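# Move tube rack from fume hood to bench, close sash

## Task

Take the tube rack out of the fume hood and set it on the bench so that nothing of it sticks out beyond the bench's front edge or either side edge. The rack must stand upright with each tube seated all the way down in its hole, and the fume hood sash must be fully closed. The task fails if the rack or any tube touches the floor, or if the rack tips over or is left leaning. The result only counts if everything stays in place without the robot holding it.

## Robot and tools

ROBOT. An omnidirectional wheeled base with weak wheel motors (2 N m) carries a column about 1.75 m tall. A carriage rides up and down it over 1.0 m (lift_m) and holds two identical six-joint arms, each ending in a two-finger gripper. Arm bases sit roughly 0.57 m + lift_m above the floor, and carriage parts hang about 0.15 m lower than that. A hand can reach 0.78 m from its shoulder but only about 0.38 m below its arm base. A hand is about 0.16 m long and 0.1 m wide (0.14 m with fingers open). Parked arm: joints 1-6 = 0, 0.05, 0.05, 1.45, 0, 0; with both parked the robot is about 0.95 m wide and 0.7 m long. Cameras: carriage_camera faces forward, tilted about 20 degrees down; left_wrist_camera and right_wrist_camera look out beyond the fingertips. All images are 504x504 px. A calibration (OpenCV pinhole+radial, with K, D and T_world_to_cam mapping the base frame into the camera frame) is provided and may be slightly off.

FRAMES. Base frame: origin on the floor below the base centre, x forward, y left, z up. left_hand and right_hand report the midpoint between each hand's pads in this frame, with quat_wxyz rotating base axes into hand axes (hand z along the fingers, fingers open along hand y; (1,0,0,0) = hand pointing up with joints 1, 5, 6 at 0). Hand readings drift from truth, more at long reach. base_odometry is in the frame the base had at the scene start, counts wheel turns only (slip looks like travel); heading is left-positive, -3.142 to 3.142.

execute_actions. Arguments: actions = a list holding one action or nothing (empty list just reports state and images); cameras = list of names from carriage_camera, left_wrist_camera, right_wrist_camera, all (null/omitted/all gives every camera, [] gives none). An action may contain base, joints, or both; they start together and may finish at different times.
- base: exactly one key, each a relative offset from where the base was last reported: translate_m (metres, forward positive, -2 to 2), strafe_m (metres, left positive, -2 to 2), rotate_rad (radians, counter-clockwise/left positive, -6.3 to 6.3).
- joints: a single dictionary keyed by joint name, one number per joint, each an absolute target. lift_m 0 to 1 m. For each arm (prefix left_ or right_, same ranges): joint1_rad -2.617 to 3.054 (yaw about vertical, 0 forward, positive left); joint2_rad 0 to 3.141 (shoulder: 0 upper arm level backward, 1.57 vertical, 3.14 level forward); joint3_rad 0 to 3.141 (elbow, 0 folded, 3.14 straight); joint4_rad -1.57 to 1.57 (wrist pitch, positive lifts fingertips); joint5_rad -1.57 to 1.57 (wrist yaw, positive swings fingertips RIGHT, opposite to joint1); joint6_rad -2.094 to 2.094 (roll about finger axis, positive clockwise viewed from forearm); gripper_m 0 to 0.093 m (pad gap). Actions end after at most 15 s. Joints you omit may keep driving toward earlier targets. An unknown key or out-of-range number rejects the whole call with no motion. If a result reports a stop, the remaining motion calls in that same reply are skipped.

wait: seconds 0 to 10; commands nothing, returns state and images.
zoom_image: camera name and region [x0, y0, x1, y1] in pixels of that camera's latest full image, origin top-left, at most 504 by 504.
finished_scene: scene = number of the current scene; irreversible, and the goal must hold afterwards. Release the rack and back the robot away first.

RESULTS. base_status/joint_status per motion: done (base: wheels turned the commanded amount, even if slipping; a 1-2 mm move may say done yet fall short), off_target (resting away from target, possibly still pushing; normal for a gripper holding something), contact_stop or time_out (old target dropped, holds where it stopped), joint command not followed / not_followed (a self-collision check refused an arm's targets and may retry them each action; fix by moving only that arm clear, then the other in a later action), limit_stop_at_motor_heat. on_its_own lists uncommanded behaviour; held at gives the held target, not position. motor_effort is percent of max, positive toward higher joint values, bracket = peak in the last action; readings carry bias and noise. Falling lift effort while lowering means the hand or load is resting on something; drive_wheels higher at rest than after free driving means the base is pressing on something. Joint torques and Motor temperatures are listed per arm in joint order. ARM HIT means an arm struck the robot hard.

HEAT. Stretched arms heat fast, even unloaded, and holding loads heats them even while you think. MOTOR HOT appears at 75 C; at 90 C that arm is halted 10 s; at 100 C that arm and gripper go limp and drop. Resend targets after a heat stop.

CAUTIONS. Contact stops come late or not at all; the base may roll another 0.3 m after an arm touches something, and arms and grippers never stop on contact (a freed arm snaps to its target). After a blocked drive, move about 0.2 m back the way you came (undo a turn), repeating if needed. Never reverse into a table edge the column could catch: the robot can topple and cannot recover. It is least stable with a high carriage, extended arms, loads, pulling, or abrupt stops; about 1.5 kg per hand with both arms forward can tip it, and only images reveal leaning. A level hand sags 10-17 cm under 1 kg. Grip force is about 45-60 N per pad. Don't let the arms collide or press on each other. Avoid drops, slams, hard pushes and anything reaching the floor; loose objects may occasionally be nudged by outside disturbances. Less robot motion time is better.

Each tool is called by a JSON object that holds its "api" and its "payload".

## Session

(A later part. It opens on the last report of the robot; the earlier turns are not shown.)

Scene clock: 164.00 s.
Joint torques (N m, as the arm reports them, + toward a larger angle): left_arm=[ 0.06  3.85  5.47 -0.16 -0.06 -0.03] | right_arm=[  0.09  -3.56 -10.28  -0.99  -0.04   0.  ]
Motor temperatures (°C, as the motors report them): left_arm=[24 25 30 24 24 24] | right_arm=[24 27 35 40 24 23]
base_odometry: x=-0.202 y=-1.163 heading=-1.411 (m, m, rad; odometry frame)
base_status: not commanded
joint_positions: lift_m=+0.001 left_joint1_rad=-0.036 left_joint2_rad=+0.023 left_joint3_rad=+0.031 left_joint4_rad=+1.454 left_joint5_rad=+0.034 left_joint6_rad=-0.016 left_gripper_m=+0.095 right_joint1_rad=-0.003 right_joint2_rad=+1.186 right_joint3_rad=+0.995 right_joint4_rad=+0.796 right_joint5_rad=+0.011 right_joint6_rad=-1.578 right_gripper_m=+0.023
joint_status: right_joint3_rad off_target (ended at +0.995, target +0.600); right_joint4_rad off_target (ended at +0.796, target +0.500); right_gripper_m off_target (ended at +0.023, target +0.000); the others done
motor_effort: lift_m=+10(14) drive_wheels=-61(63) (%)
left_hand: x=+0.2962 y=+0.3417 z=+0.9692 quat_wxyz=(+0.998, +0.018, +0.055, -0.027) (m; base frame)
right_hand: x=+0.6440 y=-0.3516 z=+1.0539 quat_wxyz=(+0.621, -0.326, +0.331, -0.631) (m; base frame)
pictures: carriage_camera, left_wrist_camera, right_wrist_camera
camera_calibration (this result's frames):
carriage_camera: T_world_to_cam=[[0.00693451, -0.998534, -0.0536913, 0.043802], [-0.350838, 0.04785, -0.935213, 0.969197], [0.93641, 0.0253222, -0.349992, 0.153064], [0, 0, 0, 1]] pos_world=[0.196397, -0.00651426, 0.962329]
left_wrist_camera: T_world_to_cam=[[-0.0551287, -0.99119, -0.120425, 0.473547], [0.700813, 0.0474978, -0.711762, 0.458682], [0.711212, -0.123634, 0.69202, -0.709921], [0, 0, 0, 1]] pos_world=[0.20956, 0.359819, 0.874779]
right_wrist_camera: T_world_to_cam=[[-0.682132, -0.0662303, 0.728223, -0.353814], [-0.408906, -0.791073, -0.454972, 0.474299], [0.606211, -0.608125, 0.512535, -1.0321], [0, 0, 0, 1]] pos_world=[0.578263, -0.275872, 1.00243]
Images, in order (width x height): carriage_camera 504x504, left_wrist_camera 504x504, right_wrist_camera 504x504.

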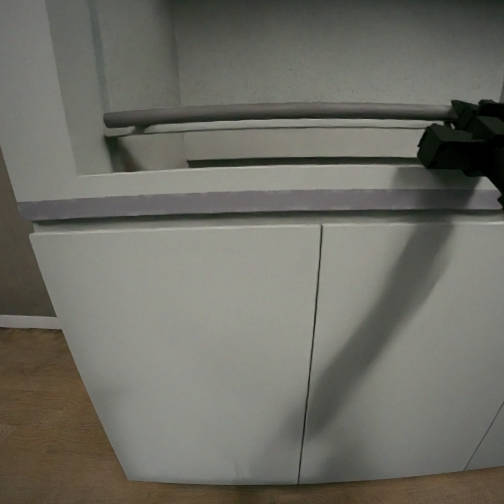

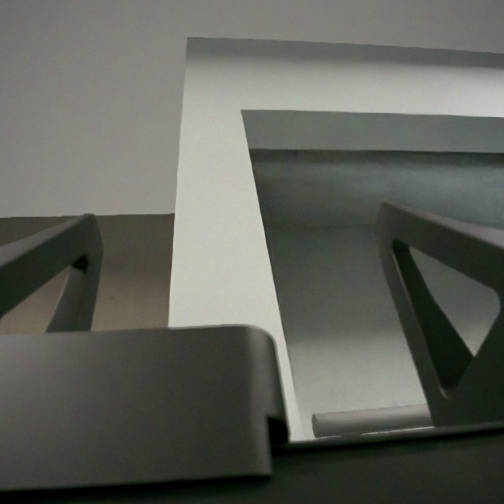

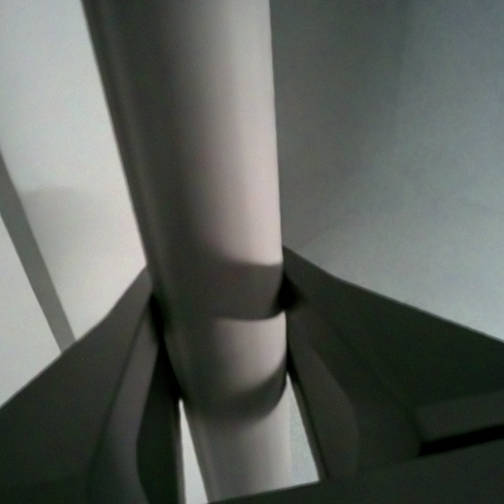

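{"api": "execute_actions", "payload": {"actions": [{"joints":{"lift_m":0.17,"right_gripper_m":0.07,"right_joint2_rad":1.19,"right_joint3_rad":0.72,"right_joint4_rad":0.47}}], "cameras": []}}

{"api": "execute_actions", "payload": {"actions": [{"base":{"translate_m":-0.15}}], "cameras": []}}

{"api": "execute_actions", "payload": {"actions": [{"joints":{"lift_m":0.25,"right_gripper_m":0.0,"right_joint6_rad":0,"right_joint2_rad":1.5,"right_joint3_rad":1.2,"right_joint4_rad":-0.7}}]}}

Scene clock: 168.90 s.
Joint torques (N m, as the arm reports them, + toward a larger angle): left_arm=[-0.05  4.05  5.43 -0.13 -0.05 -0.03] | right_arm=[ 0.31 -1.47  7.31  1.63  0.05 -0.01]
Motor temperatures (°C, as the motors report them): left_arm=[24 25 30 24 24 24] | right_arm=[24 27 36 39 24 23]
base_odometry: x=-0.202 y=-1.161 heading=-1.411 (m, m, rad; odometry frame)
base_status: not commanded
joint_positions: lift_m=+0.170 left_joint1_rad=-0.036 left_joint2_rad=+0.023 left_joint3_rad=+0.031 left_joint4_rad=+1.454 left_joint5_rad=+0.034 left_joint6_rad=-0.016 left_gripper_m=+0.095 right_joint1_rad=-0.003 right_joint2_rad=+1.150 right_joint3_rad=+0.721 right_joint4_rad=+0.510 right_joint5_rad=-0.001 right_joint6_rad=-1.576 right_gripper_m=+0.070
joint_status: all done
motor_effort: lift_m=+24(27) drive_wheels=+29(60) (%)
left_hand: x=+0.2962 y=+0.3417 z=+1.1377 quat_wxyz=(+0.998, +0.018, +0.055, -0.027) (m; base frame)
right_hand: x=+0.6740 y=-0.3498 z=+1.0390 quat_wxyz=(+0.518, -0.480, +0.479, -0.522) (m; base frame)
pictures: none
No camera images: the call's "cameras" was empty. Leave "cameras" out to get every camera's image.

Scene clock: 170.73 s.
Joint torques (N m, as the arm reports them, + toward a larger angle): left_arm=[-0.06  3.91  5.47 -0.12 -0.06 -0.02] | right_arm=[ 0.2  -3.92  7.46  1.96  0.02 -0.01]
Motor temperatures (°C, as the motors report them): left_arm=[24 25 30 24 24 24] | right_arm=[24 27 36 39 24 23]
base_odometry: x=-0.226 y=-1.013 heading=-1.412 (m, m, rad; odometry frame)
base_status: done
joint_positions: lift_m=+0.170 left_joint1_rad=-0.036 left_joint2_rad=+0.023 left_joint3_rad=+0.031 left_joint4_rad=+1.453 left_joint5_rad=+0.034 left_joint6_rad=-0.016 left_gripper_m=+0.095 right_joint1_rad=-0.003 right_joint2_rad=+1.178 right_joint3_rad=+0.721 right_joint4_rad=+0.478 right_joint5_rad=-0.001 right_joint6_rad=-1.576 right_gripper_m=+0.070
joint_status: not commanded
motor_effort: lift_m=+24(24) drive_wheels=-6(27) (%)
left_hand: x=+0.2963 y=+0.3417 z=+1.1377 quat_wxyz=(+0.998, +0.018, +0.055, -0.027) (m; base frame)
right_hand: x=+0.6800 y=-0.3498 z=+1.0205 quat_wxyz=(+0.504, -0.495, +0.494, -0.507) (m; base frame)
pictures: none
No camera images: the call's "cameras" was empty. Leave "cameras" out to get every camera's image.

Scene clock: 172.47 s.
Joint torques (N m, as the arm reports them, + toward a larger angle): left_arm=[-0.09  3.85  5.41 -0.11 -0.06 -0.04] | right_arm=[ 0.14 -6.94  8.31  1.34  0.02 -0.06]
Motor temperatures (°C, as the motors report them): left_arm=[24 25 30 24 24 24] | right_arm=[24 27 36 39 24 23]
base_odometry: x=-0.226 y=-1.013 heading=-1.412 (m, m, rad; odometry frame)
base_status: not commanded
joint_positions: lift_m=+0.250 left_joint1_rad=-0.036 left_joint2_rad=+0.023 left_joint3_rad=+0.031 left_joint4_rad=+1.453 left_joint5_rad=+0.034 left_joint6_rad=-0.016 left_gripper_m=+0.095 right_joint1_rad=-0.003 right_joint2_rad=+1.488 right_joint3_rad=+1.182 right_joint4_rad=-0.697 right_joint5_rad=-0.001 right_joint6_rad=-0.008 right_gripper_m=+0.000
joint_status: all done
motor_effort: lift_m=+24(30) drive_wheels=-4(6) (%)
left_hand: x=+0.2963 y=+0.3418 z=+1.2178 quat_wxyz=(+0.998, +0.017, +0.055, -0.027) (m; base frame)
right_hand: x=+0.6510 y=-0.3497 z=+0.9446 quat_wxyz=(+0.280, -0.003, +0.960, -0.001) (m; base frame)
pictures: carriage_camera, left_wrist_camera, right_wrist_camera
camera_calibration (this result's frames):
carriage_camera: T_world_to_cam=[[0.00693451, -0.998534, -0.0536913, 0.0571487], [-0.350838, 0.04785, -0.935213, 1.20167], [0.93641, 0.0253222, -0.349992, 0.240065], [0, 0, 0, 1]] pos_world=[0.196397, -0.00651426, 1.21091]
left_wrist_camera: T_world_to_cam=[[-0.0551348, -0.991237, -0.120041, 0.503099], [0.70053, 0.0472669, -0.712056, 0.636059], [0.71149, -0.123352, 0.691785, -0.881892], [0, 0, 0, 1]] pos_world=[0.209618, 0.359843, 1.12338]
right_wrist_camera: T_world_to_cam=[[-0.139316, -0.986571, 0.0852557, -0.337142], [-0.987405, 0.144919, 0.0634804, 0.643073], [-0.0749831, -0.0753381, -0.994335, 1.07404], [0, 0, 0, 1]] pos_world=[0.668539, -0.344892, 1.05587]
Images, in order (width x height): carriage_camera 504x504, left_wrist_camera 504x504, right_wrist_camera 504x504.

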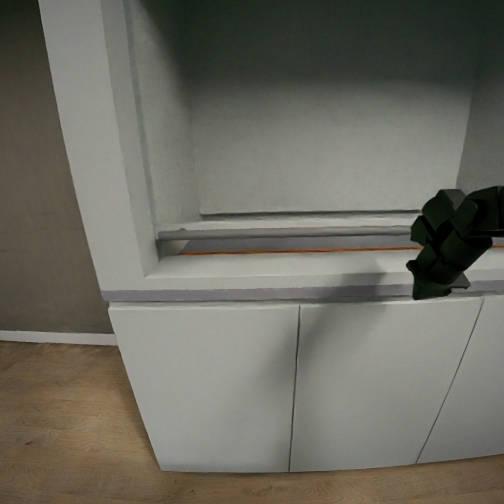

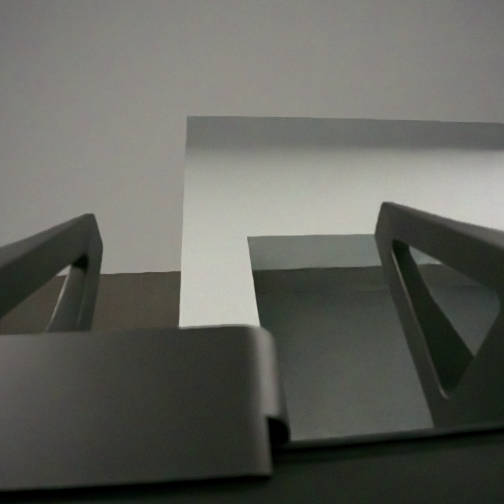

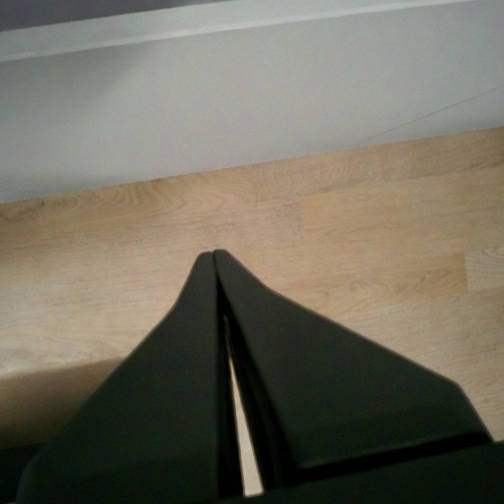

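{"api": "execute_actions", "payload": {"actions": [{"joints":{"lift_m":0.42,"right_gripper_m":0.06,"right_joint6_rad":-1.57}}], "cameras": []}}

{"api": "execute_actions", "payload": {"actions": [{"base":{"translate_m":0.15}}]}}

Scene clock: 176.00 s.
Joint torques (N m, as the arm reports them, + toward a larger angle): left_arm=[-0.02  3.95  5.37 -0.15 -0.07 -0.03] | right_arm=[ 0.16 -7.35  8.21  1.25 -0.06 -0.21]
Motor temperatures (°C, as the motors report them): left_arm=[24 25 30 24 24 24] | right_arm=[24 27 36 39 24 23]
base_odometry: x=-0.226 y=-1.013 heading=-1.412 (m, m, rad; odometry frame)
base_status: not commanded
joint_positions: lift_m=+0.420 left_joint1_rad=-0.036 left_joint2_rad=+0.023 left_joint3_rad=+0.031 left_joint4_rad=+1.453 left_joint5_rad=+0.034 left_joint6_rad=-0.016 left_gripper_m=+0.095 right_joint1_rad=-0.003 right_joint2_rad=+1.495 right_joint3_rad=+1.182 right_joint4_rad=-0.697 right_joint5_rad=-0.001 right_joint6_rad=-1.561 right_gripper_m=+0.060
joint_status: all done
motor_effort: lift_m=+24(30) drive_wheels=-3(4) (%)
left_hand: x=+0.2963 y=+0.3418 z=+1.3878 quat_wxyz=(+0.998, +0.017, +0.055, -0.027) (m; base frame)
right_hand: x=+0.6513 y=-0.3497 z=+1.1121 quat_wxyz=(+0.196, -0.675, +0.684, -0.195) (m; base frame)
pictures: none
No camera images: the call's "cameras" was empty. Leave "cameras" out to get every camera's image.

Scene clock: 177.83 s.
Joint torques (N m, as the arm reports them, + toward a larger angle): left_arm=[-0.05  3.88  5.46 -0.12 -0.06  0.  ] | right_arm=[ 0.3  -7.32  8.14  1.29 -0.08 -0.15]
Motor temperatures (°C, as the motors report them): left_arm=[24 25 30 24 24 24] | right_arm=[24 27 36 38 24 23]
base_odometry: x=-0.202 y=-1.162 heading=-1.412 (m, m, rad; odometry frame)
base_status: done
joint_positions: lift_m=+0.420 left_joint1_rad=-0.036 left_joint2_rad=+0.023 left_joint3_rad=+0.031 left_joint4_rad=+1.453 left_joint5_rad=+0.034 left_joint6_rad=-0.016 left_gripper_m=+0.095 right_joint1_rad=-0.003 right_joint2_rad=+1.495 right_joint3_rad=+1.182 right_joint4_rad=-0.698 right_joint5_rad=-0.001 right_joint6_rad=-1.561 right_gripper_m=+0.060
joint_status: not commanded
motor_effort: lift_m=+23(24) drive_wheels=-7(28) (%)
left_hand: x=+0.2963 y=+0.3418 z=+1.3878 quat_wxyz=(+0.998, +0.017, +0.055, -0.027) (m; base frame)
right_hand: x=+0.6511 y=-0.3497 z=+1.1120 quat_wxyz=(+0.196, -0.675, +0.684, -0.195) (m; base frame)
pictures: carriage_camera, left_wrist_camera, right_wrist_camera
camera_calibration (this result's frames):
carriage_camera: T_world_to_cam=[[0.00693451, -0.998534, -0.0536913, 0.0662779], [-0.350838, 0.04785, -0.935213, 1.36069], [0.93641, 0.0253222, -0.349992, 0.299575], [0, 0, 0, 1]] pos_world=[0.196397, -0.00651426, 1.38094]
left_wrist_camera: T_world_to_cam=[[-0.0551348, -0.991237, -0.120041, 0.52351], [0.70053, 0.0472669, -0.712056, 0.75713], [0.71149, -0.123352, 0.691785, -0.999517], [0, 0, 0, 1]] pos_world=[0.209618, 0.359843, 1.29341]
right_wrist_camera: T_world_to_cam=[[0.757514, -0.089013, 0.646722, -1.2458], [-0.445228, -0.794958, 0.412085, -0.436742], [0.477436, -0.600098, -0.641823, 0.305239], [0, 0, 0, 1]] pos_world=[0.603525, -0.274911, 1.18157]
Images, in order (width x height): carriage_camera 504x504, left_wrist_camera 504x504, right_wrist_camera 504x504.

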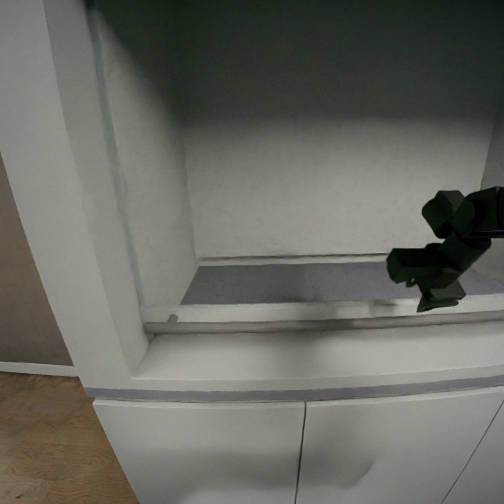

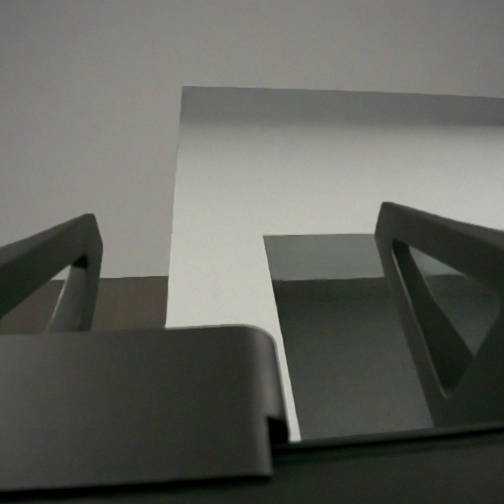

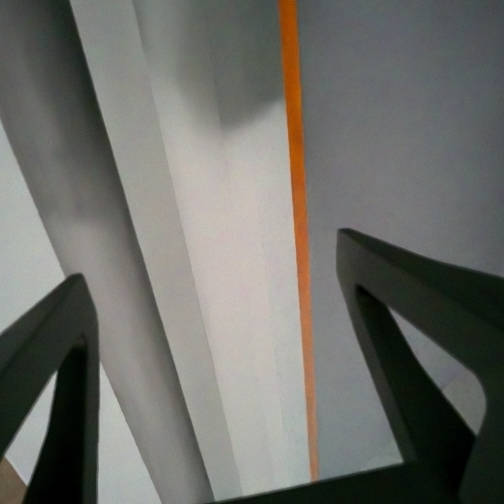

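{"api": "execute_actions", "payload": {"actions": [{"joints":{"lift_m":0.35}}], "cameras": ["right_wrist_camera"]}}

Scene clock: 179.67 s.
Joint torques (N m, as the arm reports them, + toward a larger angle): left_arm=[ 0.01  3.8   5.52 -0.13 -0.08 -0.04] | right_arm=[ 0.09 -4.63  7.14  1.27 -0.06 -0.19]
Motor temperatures (°C, as the motors report them): left_arm=[24 25 30 24 24 24] | right_arm=[24 27 36 38 24 23]
base_odometry: x=-0.202 y=-1.161 heading=-1.412 (m, m, rad; odometry frame)
base_status: not commanded
joint_positions: lift_m=+0.350 left_joint1_rad=-0.036 left_joint2_rad=+0.023 left_joint3_rad=+0.031 left_joint4_rad=+1.454 left_joint5_rad=+0.034 left_joint6_rad=-0.016 left_gripper_m=+0.095 right_joint1_rad=-0.003 right_joint2_rad=+1.465 right_joint3_rad=+1.200 right_joint4_rad=-0.687 right_joint5_rad=+0.000 right_joint6_rad=-1.563 right_gripper_m=+0.060
joint_status: all done
motor_effort: lift_m=+21(21) drive_wheels=+8(9) (%)
left_hand: x=+0.2962 y=+0.3418 z=+1.3181 quat_wxyz=(+0.998, +0.017, +0.055, -0.027) (m; base frame)
right_hand: x=+0.6558 y=-0.3498 z=+1.0618 quat_wxyz=(+0.216, -0.670, +0.677, -0.215) (m; base frame)
pictures: right_wrist_camera
camera_calibration (this result's frames):
right_wrist_camera: T_world_to_cam=[[0.718064, -0.0873271, 0.690476, -1.23691], [-0.467993, -0.7949, 0.386157, -0.37159], [0.515138, -0.600423, -0.611658, 0.213918], [0, 0, 0, 1]] pos_world=[0.604079, -0.274951, 1.12839]
Images, in order (width x height): right_wrist_camera 504x504.

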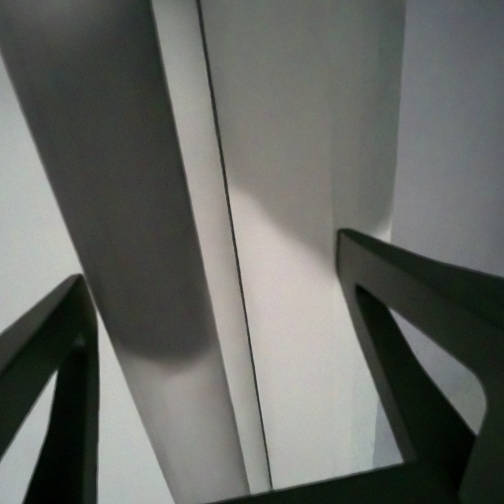

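{"api": "execute_actions", "payload": {"actions": [{"joints":{"lift_m":0.17}}]}}

Scene clock: 182.00 s.
Joint torques (N m, as the arm reports them, + toward a larger angle): left_arm=[-0.02  3.88  5.35 -0.09 -0.07 -0.03] | right_arm=[ 0.17 14.54 -0.6   0.3  -0.03 -0.13]
Motor temperatures (°C, as the motors report them): left_arm=[24 25 30 24 24 24] | right_arm=[24 28 36 38 24 23]
base_odometry: x=-0.202 y=-1.161 heading=-1.412 (m, m, rad; odometry frame)
base_status: not commanded
joint_positions: lift_m=+0.171 left_joint1_rad=-0.036 left_joint2_rad=+0.023 left_joint3_rad=+0.031 left_joint4_rad=+1.454 left_joint5_rad=+0.034 left_joint6_rad=-0.016 left_gripper_m=+0.095 right_joint1_rad=-0.003 right_joint2_rad=+1.265 right_joint3_rad=+1.307 right_joint4_rad=-0.504 right_joint5_rad=-0.001 right_joint6_rad=-1.565 right_gripper_m=+0.060
joint_status: all done
motor_effort: lift_m=+18(18) drive_wheels=+26(26) (%)
left_hand: x=+0.2962 y=+0.3418 z=+1.1384 quat_wxyz=(+0.998, +0.017, +0.055, -0.027) (m; base frame)
right_hand: x=+0.6717 y=-0.3497 z=+1.0386 quat_wxyz=(+0.373, -0.599, +0.604, -0.372) (m; base frame)
pictures: carriage_camera, left_wrist_camera, right_wrist_camera
camera_calibration (this result's frames):
carriage_camera: T_world_to_cam=[[0.00693451, -0.998534, -0.0536913, 0.052887], [-0.350838, 0.04785, -0.935213, 1.12744], [0.93641, 0.0253222, -0.349992, 0.212285], [0, 0, 0, 1]] pos_world=[0.196397, -0.00651426, 1.13154]
left_wrist_camera: T_world_to_cam=[[-0.055089, -0.991238, -0.120049, 0.493566], [0.700801, 0.0472573, -0.71179, 0.579232], [0.711226, -0.123342, 0.692058, -0.827158], [0, 0, 0, 1]] pos_world=[0.20956, 0.359845, 1.04398]
right_wrist_camera: T_world_to_cam=[[0.308881, -0.083815, 0.9474, -1.22308], [-0.593855, -0.795072, 0.123276, 0.00236365], [0.742919, -0.600696, -0.295357, -0.290103], [0, 0, 0, 1]] pos_world=[0.594713, -0.274896, 1.07277]
Images, in order (width x height): carriage_camera 504x504, left_wrist_camera 504x504, right_wrist_camera 504x504.

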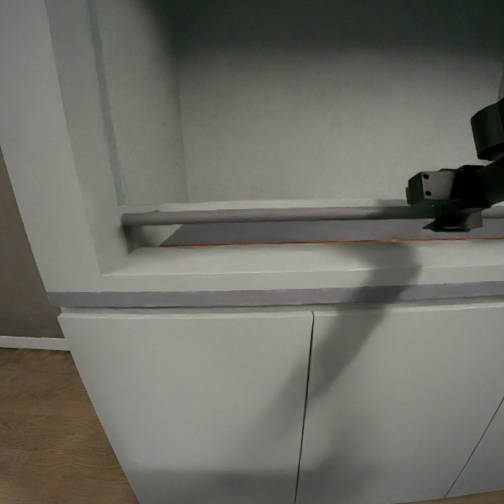

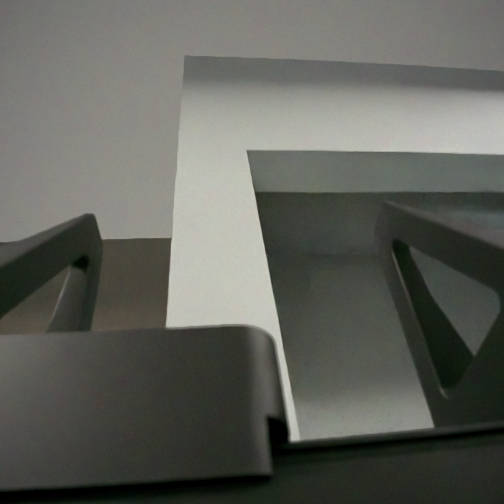

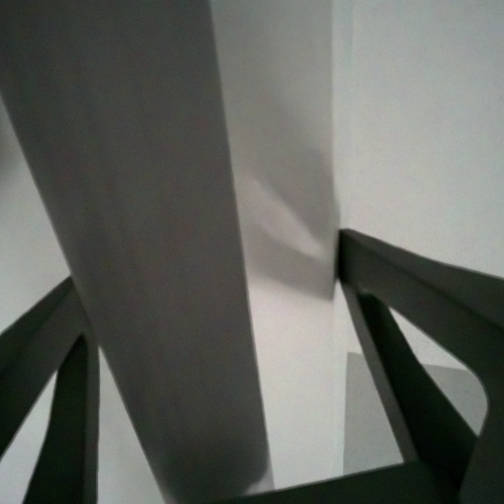

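{"api": "execute_actions", "payload": {"actions": [{"joints":{"right_gripper_m":0.0,"lift_m":0.15}}]}}

Scene clock: 183.60 s.
Joint torques (N m, as the arm reports them, + toward a larger angle): left_arm=[-0.12  3.92  5.4  -0.16 -0.03 -0.01] | right_arm=[ 0.15 15.5  -1.07 -0.3  -0.02 -0.01]
Motor temperatures (°C, as the motors report them): left_arm=[24 25 30 24 24 24] | right_arm=[24 29 36 37 24 23]
base_odometry: x=-0.202 y=-1.161 heading=-1.412 (m, m, rad; odometry frame)
base_status: not commanded
joint_positions: lift_m=+0.150 left_joint1_rad=-0.036 left_joint2_rad=+0.023 left_joint3_rad=+0.031 left_joint4_rad=+1.454 left_joint5_rad=+0.034 left_joint6_rad=-0.016 left_gripper_m=+0.095 right_joint1_rad=-0.003 right_joint2_rad=+1.254 right_joint3_rad=+1.314 right_joint4_rad=-0.432 right_joint5_rad=+0.000 right_joint6_rad=-1.575 right_gripper_m=+0.045
joint_status: right_gripper_m off_target (ended at +0.045, target +0.000); the others done
motor_effort: lift_m=+18(18) drive_wheels=+29(29) (%)
left_hand: x=+0.2962 y=+0.3418 z=+1.1184 quat_wxyz=(+0.998, +0.017, +0.055, -0.027) (m; base frame)
right_hand: x=+0.6767 y=-0.3499 z=+1.0425 quat_wxyz=(+0.398, -0.584, +0.583, -0.401) (m; base frame)
pictures: carriage_camera, left_wrist_camera, right_wrist_camera
camera_calibration (this result's frames):
carriage_camera: T_world_to_cam=[[0.00693451, -0.998534, -0.0536913, 0.0518109], [-0.350838, 0.04785, -0.935213, 1.1087], [0.93641, 0.0253222, -0.349992, 0.20527], [0, 0, 0, 1]] pos_world=[0.196397, -0.00651426, 1.11149]
left_wrist_camera: T_world_to_cam=[[-0.055089, -0.991238, -0.120049, 0.49116], [0.700801, 0.0472573, -0.71179, 0.564966], [0.711226, -0.123342, 0.692058, -0.813288], [0, 0, 0, 1]] pos_world=[0.20956, 0.359845, 1.02394]
right_wrist_camera: T_world_to_cam=[[0.221966, -0.0736432, 0.972269, -1.19185], [-0.600297, -0.796086, 0.0767473, 0.0572001], [0.768359, -0.600686, -0.220912, -0.387516], [0, 0, 0, 1]] pos_world=[0.59664, -0.275011, 1.06881]
Images, in order (width x height): carriage_camera 504x504, left_wrist_camera 504x504, right_wrist_camera 504x504.

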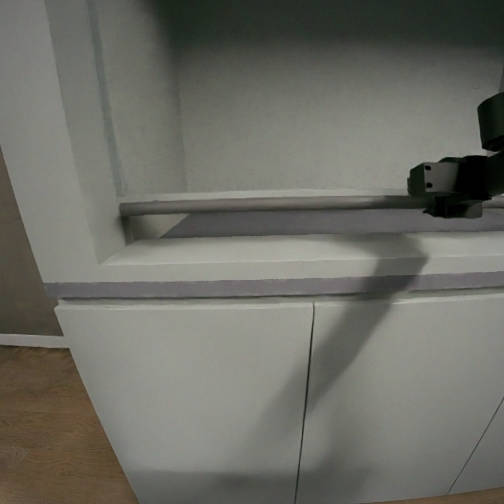

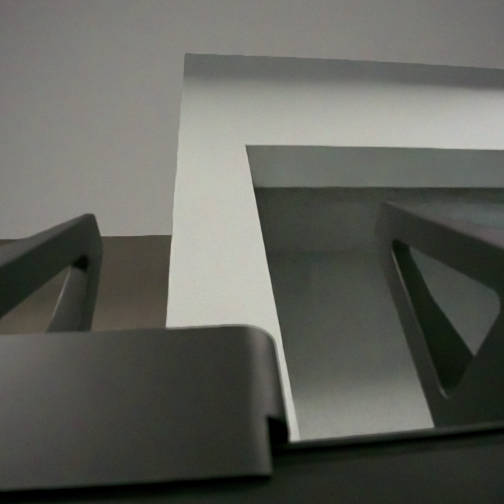

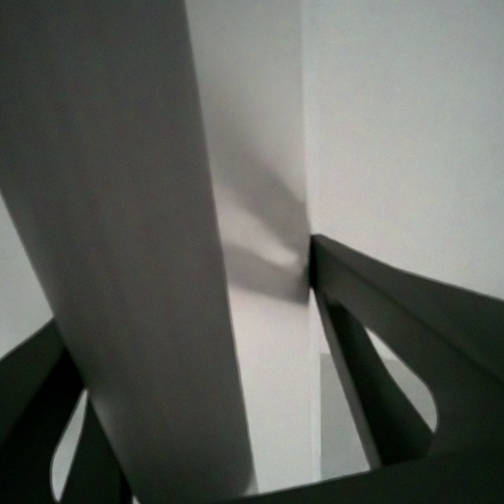

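{"api": "execute_actions", "payload": {"actions": [{"base":{"translate_m":-0.04},"joints":{"right_gripper_m":0.0,"lift_m":0.12}}]}}

Scene clock: 186.17 s.
Joint torques (N m, as the arm reports them, + toward a larger angle): left_arm=[-0.11  3.76  5.44 -0.14 -0.07 -0.01] | right_arm=[ 0.26 11.78 -1.27 -1.85 -0.05 -0.02]
Motor temperatures (°C, as the motors report them): left_arm=[24 25 30 24 24 24] | right_arm=[24 30 36 37 24 23]
base_odometry: x=-0.206 y=-1.138 heading=-1.411 (m, m, rad; odometry frame)
base_status: translate_m contact_stop (by the wheels' count: -0.023 of -0.040)
joint_positions: lift_m=+0.120 left_joint1_rad=-0.036 left_joint2_rad=+0.023 left_joint3_rad=+0.031 left_joint4_rad=+1.455 left_joint5_rad=+0.034 left_joint6_rad=-0.016 left_gripper_m=+0.095 right_joint1_rad=-0.003 right_joint2_rad=+1.294 right_joint3_rad=+1.319 right_joint4_rad=-0.237 right_joint5_rad=+0.006 right_joint6_rad=-1.576 right_gripper_m=+0.038
joint_status: right_gripper_m off_target (ended at +0.038, target +0.000); the others done
motor_effort: lift_m=+18(19) drive_wheels=+11(35) (%)
left_hand: x=+0.2959 y=+0.3418 z=+1.0884 quat_wxyz=(+0.998, +0.017, +0.054, -0.027) (m; base frame)
right_hand: x=+0.7005 y=-0.3510 z=+1.0443 quat_wxyz=(+0.441, -0.549, +0.551, -0.448) (m; base frame)
pictures: carriage_camera, left_wrist_camera, right_wrist_camera
camera_calibration (this result's frames):
carriage_camera: T_world_to_cam=[[0.00693451, -0.998534, -0.0536913, 0.0501987], [-0.350838, 0.04785, -0.935213, 1.08062], [0.93641, 0.0253222, -0.349992, 0.194761], [0, 0, 0, 1]] pos_world=[0.196397, -0.00651426, 1.08147]
left_wrist_camera: T_world_to_cam=[[-0.0549517, -0.991243, -0.120072, 0.487539], [0.701615, 0.0472283, -0.71099, 0.542708], [0.710434, -0.123314, 0.692876, -0.792994], [0, 0, 0, 1]] pos_world=[0.209389, 0.359851, 0.993845]
right_wrist_camera: T_world_to_cam=[[0.0647377, -0.071496, 0.995338, -1.11219], [-0.609519, -0.792583, -0.0172883, 0.176384], [0.790124, -0.605558, -0.0948882, -0.554695], [0, 0, 0, 1]] pos_world=[0.617787, -0.275618, 1.05742]
Images, in order (width x height): carriage_camera 504x504, left_wrist_camera 504x504, right_wrist_camera 504x504.

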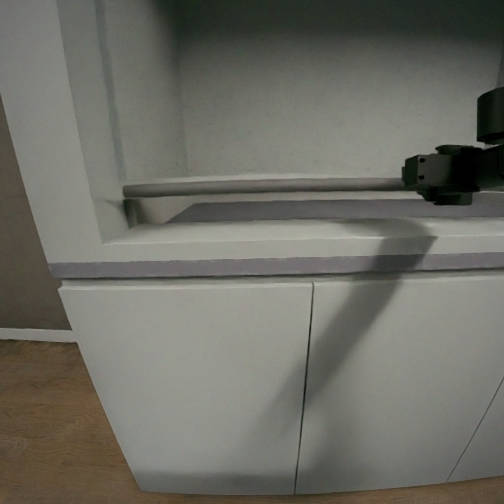

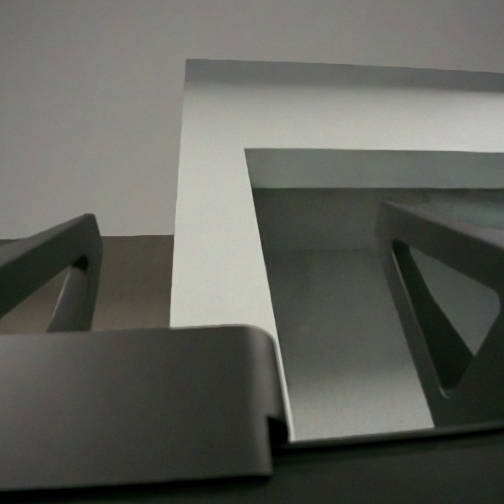

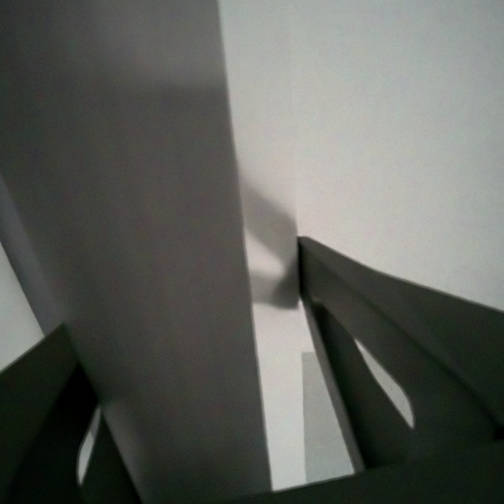

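{"api": "execute_actions", "payload": {"actions": [{"joints":{"right_gripper_m":0.08,"lift_m":0.3,"right_joint2_rad":1.4,"right_joint4_rad":-0.5}}], "cameras": []}}

{"api": "execute_actions", "payload": {"actions": [{"base":{"translate_m":-0.35}}], "cameras": []}}

{"api": "execute_actions", "payload": {"actions": [{"joints":{"lift_m":0.0,"right_joint2_rad":0.05,"right_joint3_rad":0.05,"right_joint4_rad":1.45,"right_joint6_rad":0}}], "cameras": ["carriage_camera"]}}

Scene clock: 189.77 s.
Joint torques (N m, as the arm reports them, + toward a larger angle): left_arm=[-0.01  3.91  5.39 -0.12 -0.03 -0.03] | right_arm=[ 0.22 -6.38  6.22  2.03 -0.15 -0.02]
Motor temperatures (°C, as the motors report them): left_arm=[24 25 30 24 24 24] | right_arm=[24 30 35 38 24 23]
base_odometry: x=-0.206 y=-1.139 heading=-1.411 (m, m, rad; odometry frame)
base_status: not commanded
joint_positions: lift_m=+0.300 left_joint1_rad=-0.036 left_joint2_rad=+0.023 left_joint3_rad=+0.031 left_joint4_rad=+1.455 left_joint5_rad=+0.034 left_joint6_rad=-0.016 left_gripper_m=+0.095 right_joint1_rad=-0.003 right_joint2_rad=+1.391 right_joint3_rad=+1.216 right_joint4_rad=-0.540 right_joint5_rad=+0.006 right_joint6_rad=-1.576 right_gripper_m=+0.080
joint_status: all done
motor_effort: lift_m=+24(29) drive_wheels=+9(13) (%)
left_hand: x=+0.2959 y=+0.3418 z=+1.2678 quat_wxyz=(+0.998, +0.017, +0.054, -0.027) (m; base frame)
right_hand: x=+0.6790 y=-0.3510 z=+1.0704 quat_wxyz=(+0.290, -0.643, +0.644, -0.297) (m; base frame)
pictures: none
No camera images: the call's "cameras" was empty. Leave "cameras" out to get every camera's image.

Scene clock: 192.40 s.
Joint torques (N m, as the arm reports them, + toward a larger angle): left_arm=[ 0.01  3.85  5.41 -0.12 -0.04 -0.04] | right_arm=[ 0.24 -6.31  6.37  1.77 -0.12 -0.03]
Motor temperatures (°C, as the motors report them): left_arm=[24 25 30 24 24 24] | right_arm=[24 30 35 38 24 23]
base_odometry: x=-0.261 y=-0.793 heading=-1.411 (m, m, rad; odometry frame)
base_status: done
joint_positions: lift_m=+0.300 left_joint1_rad=-0.036 left_joint2_rad=+0.023 left_joint3_rad=+0.031 left_joint4_rad=+1.455 left_joint5_rad=+0.034 left_joint6_rad=-0.016 left_gripper_m=+0.095 right_joint1_rad=-0.003 right_joint2_rad=+1.391 right_joint3_rad=+1.216 right_joint4_rad=-0.504 right_joint5_rad=+0.006 right_joint6_rad=-1.576 right_gripper_m=+0.080
joint_status: not commanded
motor_effort: lift_m=+24(24) drive_wheels=-6(32) (%)
left_hand: x=+0.2959 y=+0.3418 z=+1.2678 quat_wxyz=(+0.998, +0.017, +0.054, -0.027) (m; base frame)
right_hand: x=+0.6847 y=-0.3509 z=+1.0773 quat_wxyz=(+0.302, -0.638, +0.638, -0.308) (m; base frame)
pictures: none
No camera images: the call's "cameras" was empty. Leave "cameras" out to get every camera's image.

Scene clock: 194.30 s.
Joint torques (N m, as the arm reports them, + toward a larger angle): left_arm=[-0.12  3.82  5.34 -0.15 -0.03 -0.03] | right_arm=[ 0.25  4.15  4.04 -0.05 -0.04 -0.07]
Motor temperatures (°C, as the motors report them): left_arm=[24 25 31 24 24 24] | right_arm=[24 30 35 38 24 23]
base_odometry: x=-0.261 y=-0.793 heading=-1.411 (m, m, rad; odometry frame)
base_status: not commanded
joint_positions: lift_m=+0.000 left_joint1_rad=-0.036 left_joint2_rad=+0.023 left_joint3_rad=+0.031 left_joint4_rad=+1.455 left_joint5_rad=+0.034 left_joint6_rad=-0.016 left_gripper_m=+0.095 right_joint1_rad=-0.003 right_joint2_rad=+0.054 right_joint3_rad=+0.069 right_joint4_rad=+1.450 right_joint5_rad=+0.006 right_joint6_rad=-0.008 right_gripper_m=+0.080
joint_status: all done
motor_effort: lift_m=+22(21) drive_wheels=-3(5) (%)
left_hand: x=+0.2959 y=+0.3418 z=+0.9680 quat_wxyz=(+0.998, +0.017, +0.054, -0.027) (m; base frame)
right_hand: x=+0.2953 y=-0.3496 z=+0.9783 quat_wxyz=(+0.999, +0.003, +0.053, -0.006) (m; base frame)
pictures: carriage_camera
camera_calibration (this result's frames):
carriage_camera: T_world_to_cam=[[0.00693451, -0.998534, -0.0536913, 0.0437388], [-0.350838, 0.04785, -0.935213, 0.968096], [0.93641, 0.0253222, -0.349992, 0.152651], [0, 0, 0, 1]] pos_world=[0.196397, -0.00651426, 0.961151]
Images, in order (width x height): carriage_camera 504x504.

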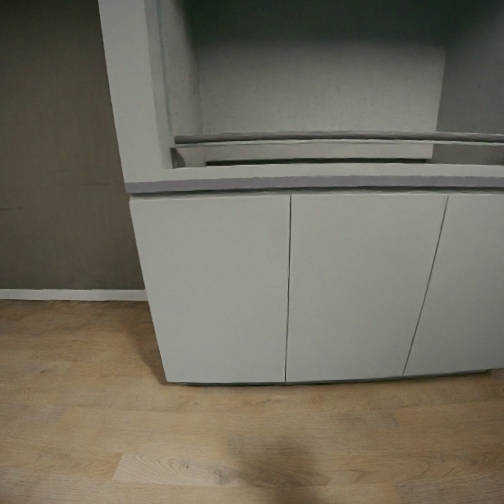

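{"api": "zoom_image", "payload": {"camera": "carriage_camera", "region": [140, 110, 504, 200]}}

Region (140, 110, 504, 200) of carriage_camera's 504x504 image, scaled by 1.385, with more detail than that image has; it fills the top 125 rows of this view, and the rest is white.

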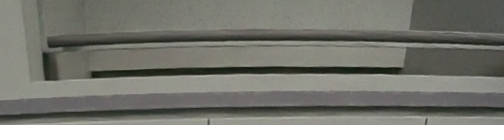

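{"api": "zoom_image", "payload": {"camera": "carriage_camera", "region": [150, 110, 250, 190]}}

{"api": "execute_actions", "payload": {"actions": [{"base":{"strafe_m":-0.5},"joints":{"lift_m":0.1}}], "cameras": ["carriage_camera"]}}

Region (150, 110, 250, 190) of carriage_camera's 504x504 image, scaled by 5.040, with more detail than that image has; it fills the top 403 rows of this view, and the rest is white.

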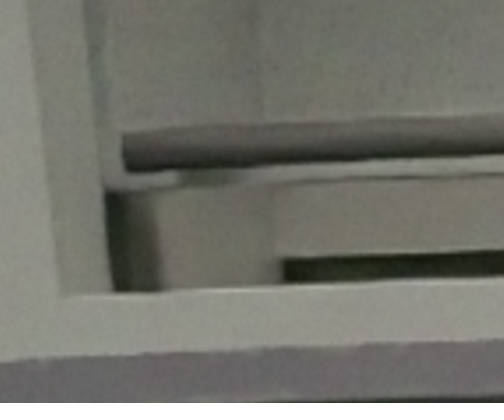

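Scene clock: 202.23 s.
Joint torques (N m, as the arm reports them, + toward a larger angle): left_arm=[-0.03  4.07  5.39 -0.11 -0.04 -0.01] | right_arm=[ 0.31  4.05  4.05 -0.06 -0.05 -0.1 ]
Motor temperatures (°C, as the motors report them): left_arm=[24 25 31 24 24 24] | right_arm=[24 29 34 37 24 23]
base_odometry: x=-0.755 y=-0.872 heading=-1.412 (m, m, rad; odometry frame)
base_status: done
joint_positions: lift_m=+0.100 left_joint1_rad=-0.036 left_joint2_rad=+0.023 left_joint3_rad=+0.031 left_joint4_rad=+1.455 left_joint5_rad=+0.034 left_joint6_rad=-0.016 left_gripper_m=+0.095 right_joint1_rad=-0.003 right_joint2_rad=+0.054 right_joint3_rad=+0.069 right_joint4_rad=+1.450 right_joint5_rad=+0.005 right_joint6_rad=-0.008 right_gripper_m=+0.080
joint_status: all done
motor_effort: lift_m=+24(29) drive_wheels=-4(26) (%)
left_hand: x=+0.2959 y=+0.3418 z=+1.0678 quat_wxyz=(+0.998, +0.017, +0.054, -0.027) (m; base frame)
right_hand: x=+0.2953 y=-0.3495 z=+1.0780 quat_wxyz=(+0.999, +0.002, +0.053, -0.006) (m; base frame)
pictures: carriage_camera
camera_calibration (this result's frames):
carriage_camera: T_world_to_cam=[[0.00693451, -0.998534, -0.0536913, 0.0490943], [-0.350838, 0.04785, -0.935213, 1.06138], [0.93641, 0.0253222, -0.349992, 0.187562], [0, 0, 0, 1]] pos_world=[0.196397, -0.00651426, 1.0609]
Images, in order (width x height): carriage_camera 504x504.

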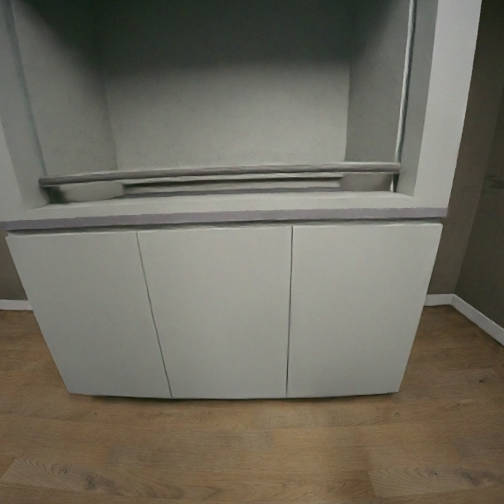

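{"api": "execute_actions", "payload": {"actions": [{"base":{"strafe_m":0.5},"joints":{"lift_m":0.44,"right_gripper_m":0.0,"right_joint6_rad":-1.57,"right_joint2_rad":1.5,"right_joint3_rad":1.2,"right_joint4_rad":-0.8}}], "cameras": []}}

{"api": "execute_actions", "payload": {"actions": [{"base":{"translate_m":0.385}}], "cameras": ["right_wrist_camera"]}}

{"api": "execute_actions", "payload": {"actions": [{"joints":{"lift_m":0.32}}]}}

Scene clock: 207.33 s.
Joint torques (N m, as the arm reports them, + toward a larger angle): left_arm=[ 0.    3.94  5.27 -0.15 -0.04 -0.02] | right_arm=[ 0.18 -7.65  8.06  1.08 -0.11 -0.2 ]
Motor temperatures (°C, as the motors report them): left_arm=[24 25 31 24 24 24] | right_arm=[24 29 35 36 24 23]
base_odometry: x=-0.261 y=-0.793 heading=-1.411 (m, m, rad; odometry frame)
base_status: done
joint_positions: lift_m=+0.440 left_joint1_rad=-0.036 left_joint2_rad=+0.023 left_joint3_rad=+0.031 left_joint4_rad=+1.454 left_joint5_rad=+0.034 left_joint6_rad=-0.016 left_gripper_m=+0.095 right_joint1_rad=-0.003 right_joint2_rad=+1.501 right_joint3_rad=+1.183 right_joint4_rad=-0.793 right_joint5_rad=+0.003 right_joint6_rad=-1.562 right_gripper_m=+0.000
joint_status: all done
motor_effort: lift_m=+24(30) drive_wheels=-4(41) (%)
left_hand: x=+0.2960 y=+0.3418 z=+1.4078 quat_wxyz=(+0.998, +0.017, +0.054, -0.027) (m; base frame)
right_hand: x=+0.6311 y=-0.3503 z=+1.1187 quat_wxyz=(+0.160, -0.684, +0.693, -0.162) (m; base frame)
pictures: none
No camera images: the call's "cameras" was empty. Leave "cameras" out to get every camera's image.

Scene clock: 210.10 s.
Joint torques (N m, as the arm reports them, + toward a larger angle): left_arm=[-0.12  3.79  5.41 -0.14 -0.02 -0.02] | right_arm=[ 0.17 -7.73  7.93  1.09 -0.11 -0.18]
Motor temperatures (°C, as the motors report them): left_arm=[24 25 31 24 24 24] | right_arm=[24 29 35 36 24 23]
base_odometry: x=-0.200 y=-1.173 heading=-1.411 (m, m, rad; odometry frame)
base_status: done
joint_positions: lift_m=+0.440 left_joint1_rad=-0.036 left_joint2_rad=+0.023 left_joint3_rad=+0.031 left_joint4_rad=+1.454 left_joint5_rad=+0.034 left_joint6_rad=-0.016 left_gripper_m=+0.095 right_joint1_rad=-0.003 right_joint2_rad=+1.501 right_joint3_rad=+1.183 right_joint4_rad=-0.795 right_joint5_rad=+0.003 right_joint6_rad=-1.562 right_gripper_m=+0.000
joint_status: not commanded
motor_effort: lift_m=+24(24) drive_wheels=-5(28) (%)
left_hand: x=+0.2960 y=+0.3418 z=+1.4078 quat_wxyz=(+0.998, +0.017, +0.054, -0.027) (m; base frame)
right_hand: x=+0.6307 y=-0.3503 z=+1.1185 quat_wxyz=(+0.160, -0.684, +0.693, -0.161) (m; base frame)
pictures: right_wrist_camera
camera_calibration (this result's frames):
right_wrist_camera: T_world_to_cam=[[0.819447, -0.0882795, 0.566316, -1.18349], [-0.401921, -0.792922, 0.457968, -0.526943], [0.408615, -0.602894, -0.685239, 0.409852], [0, 0, 0, 1]] pos_world=[0.590545, -0.275205, 1.1924]
Images, in order (width x height): right_wrist_camera 504x504.

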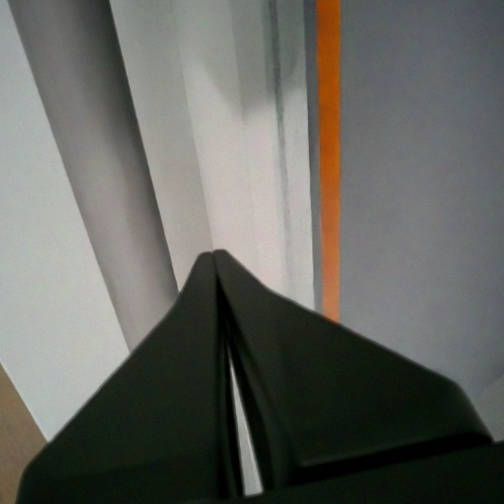

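Scene clock: 211.10 s.
Joint torques (N m, as the arm reports them, + toward a larger angle): left_arm=[ 0.11  3.8   5.5  -0.1  -0.07 -0.01] | right_arm=[ 0.19 -4.04  4.89  0.54 -0.16 -0.06]
Motor temperatures (°C, as the motors report them): left_arm=[24 25 31 24 24 24] | right_arm=[24 29 35 36 24 23]
base_odometry: x=-0.200 y=-1.173 heading=-1.411 (m, m, rad; odometry frame)
base_status: not commanded
joint_positions: lift_m=+0.320 left_joint1_rad=-0.036 left_joint2_rad=+0.023 left_joint3_rad=+0.031 left_joint4_rad=+1.455 left_joint5_rad=+0.034 left_joint6_rad=-0.016 left_gripper_m=+0.095 right_joint1_rad=-0.003 right_joint2_rad=+1.460 right_joint3_rad=+1.230 right_joint4_rad=-0.690 right_joint5_rad=+0.002 right_joint6_rad=-1.576 right_gripper_m=+0.000
joint_status: all done
motor_effort: lift_m=+19(20) drive_wheels=-3(5) (%)
left_hand: x=+0.2959 y=+0.3418 z=+1.2882 quat_wxyz=(+0.998, +0.017, +0.054, -0.027) (m; base frame)
right_hand: x=+0.6609 y=-0.3501 z=+1.0452 quat_wxyz=(+0.224, -0.670, +0.670, -0.228) (m; base frame)
pictures: carriage_camera, left_wrist_camera, right_wrist_camera
camera_calibration (this result's frames):
carriage_camera: T_world_to_cam=[[0.00693451, -0.998534, -0.0536913, 0.0609307], [-0.350838, 0.04785, -0.935213, 1.26755], [0.93641, 0.0253222, -0.349992, 0.264719], [0, 0, 0, 1]] pos_world=[0.196397, -0.00651426, 1.28135]
left_wrist_camera: T_world_to_cam=[[-0.0549124, -0.991291, -0.119695, 0.511124], [0.701603, 0.0469878, -0.711017, 0.684941], [0.710449, -0.123022, 0.692913, -0.931635], [0, 0, 0, 1]] pos_world=[0.20939, 0.359877, 1.19373]
right_wrist_camera: T_world_to_cam=[[0.696614, -0.0741892, 0.7136, -1.23451], [-0.472679, -0.795713, 0.378702, -0.352426], [0.539725, -0.601113, -0.589372, 0.161096], [0, 0, 0, 1]] pos_world=[0.606446, -0.27518, 1.10936]
Images, in order (width x height): carriage_camera 504x504, left_wrist_camera 504x504, right_wrist_camera 504x504.

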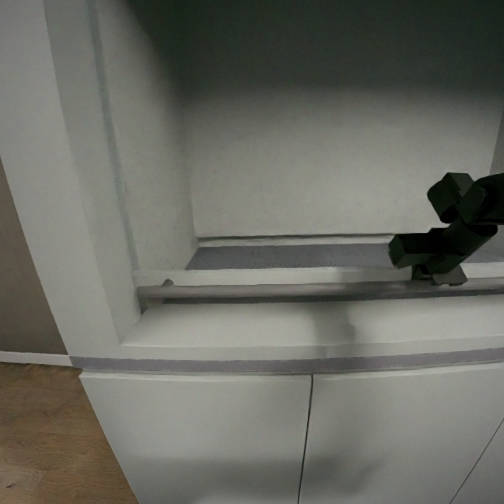

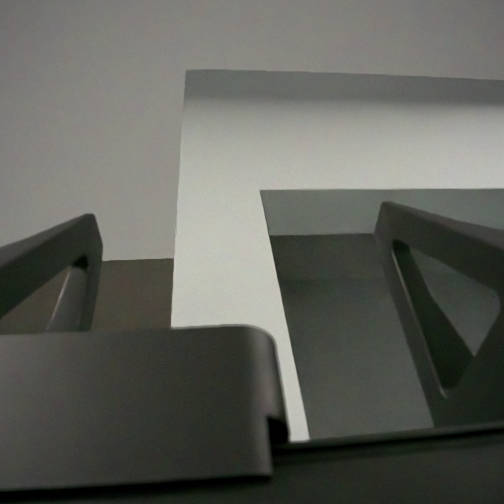

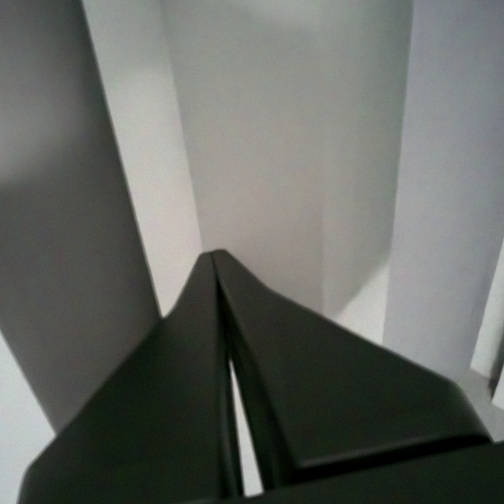

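Resting on the bar top, behind it. Push on.

{"api": "execute_actions", "payload": {"actions": [{"joints":{"lift_m":0.2}}]}}

Scene clock: 215.23 s.
Joint torques (N m, as the arm reports them, + toward a larger angle): left_arm=[-0.03  3.83  5.52 -0.14 -0.03 -0.03] | right_arm=[ 0.25  3.86 -0.36  0.89 -0.08 -0.03]
Motor temperatures (°C, as the motors report them): left_arm=[24 25 31 24 24 24] | right_arm=[24 29 35 36 24 23]
base_odometry: x=-0.200 y=-1.173 heading=-1.411 (m, m, rad; odometry frame)
base_status: not commanded
joint_positions: lift_m=+0.200 left_joint1_rad=-0.036 left_joint2_rad=+0.023 left_joint3_rad=+0.031 left_joint4_rad=+1.455 left_joint5_rad=+0.034 left_joint6_rad=-0.016 left_gripper_m=+0.095 right_joint1_rad=-0.003 right_joint2_rad=+1.378 right_joint3_rad=+1.302 right_joint4_rad=-0.709 right_joint5_rad=+0.001 right_joint6_rad=-1.576 right_gripper_m=+0.000
joint_status: all done
motor_effort: lift_m=+18(18) drive_wheels=+12(13) (%)
left_hand: x=+0.2959 y=+0.3418 z=+1.1684 quat_wxyz=(+0.998, +0.017, +0.054, -0.027) (m; base frame)
right_hand: x=+0.6611 y=-0.3500 z=+0.9825 quat_wxyz=(+0.269, -0.654, +0.653, -0.272) (m; base frame)
pictures: carriage_camera, left_wrist_camera, right_wrist_camera
camera_calibration (this result's frames):
carriage_camera: T_world_to_cam=[[0.00693451, -0.998534, -0.0536913, 0.0544959], [-0.350838, 0.04785, -0.935213, 1.15547], [0.93641, 0.0253222, -0.349992, 0.222773], [0, 0, 0, 1]] pos_world=[0.196397, -0.00651426, 1.1615]
left_wrist_camera: T_world_to_cam=[[-0.0549124, -0.991291, -0.119695, 0.496779], [0.701603, 0.0469878, -0.711017, 0.599726], [0.710449, -0.123022, 0.692913, -0.848591], [0, 0, 0, 1]] pos_world=[0.20939, 0.359877, 1.07388]
right_wrist_camera: T_world_to_cam=[[0.594541, -0.0739732, 0.800655, -1.20787], [-0.518837, -0.796012, 0.311727, -0.232308], [0.614272, -0.600744, -0.511641, -0.00136075], [0, 0, 0, 1]] pos_world=[0.598432, -0.275087, 1.03881]
Images, in order (width x height): carriage_camera 504x504, left_wrist_camera 504x504, right_wrist_camera 504x504.

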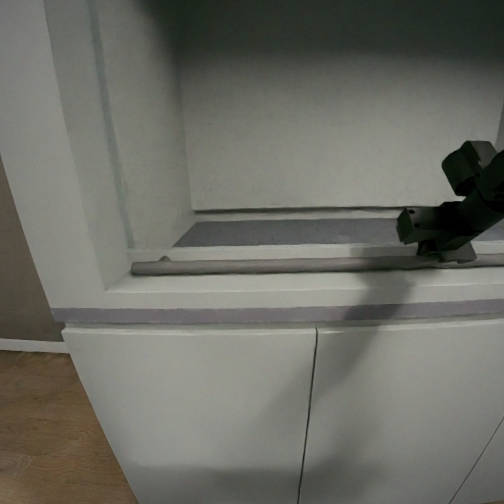

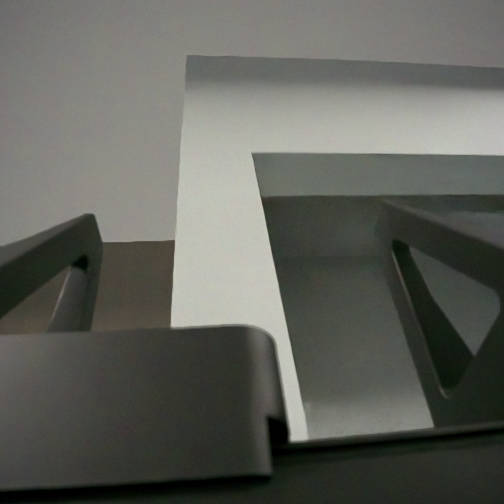

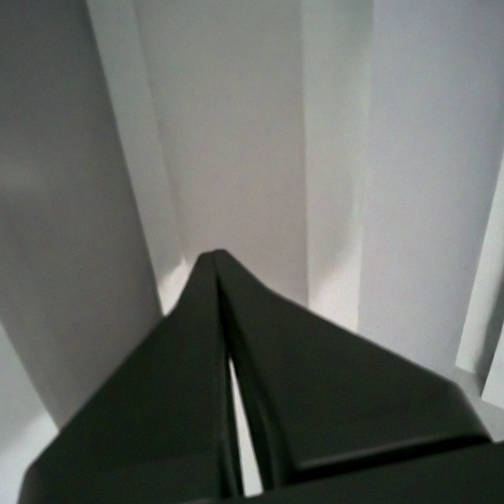

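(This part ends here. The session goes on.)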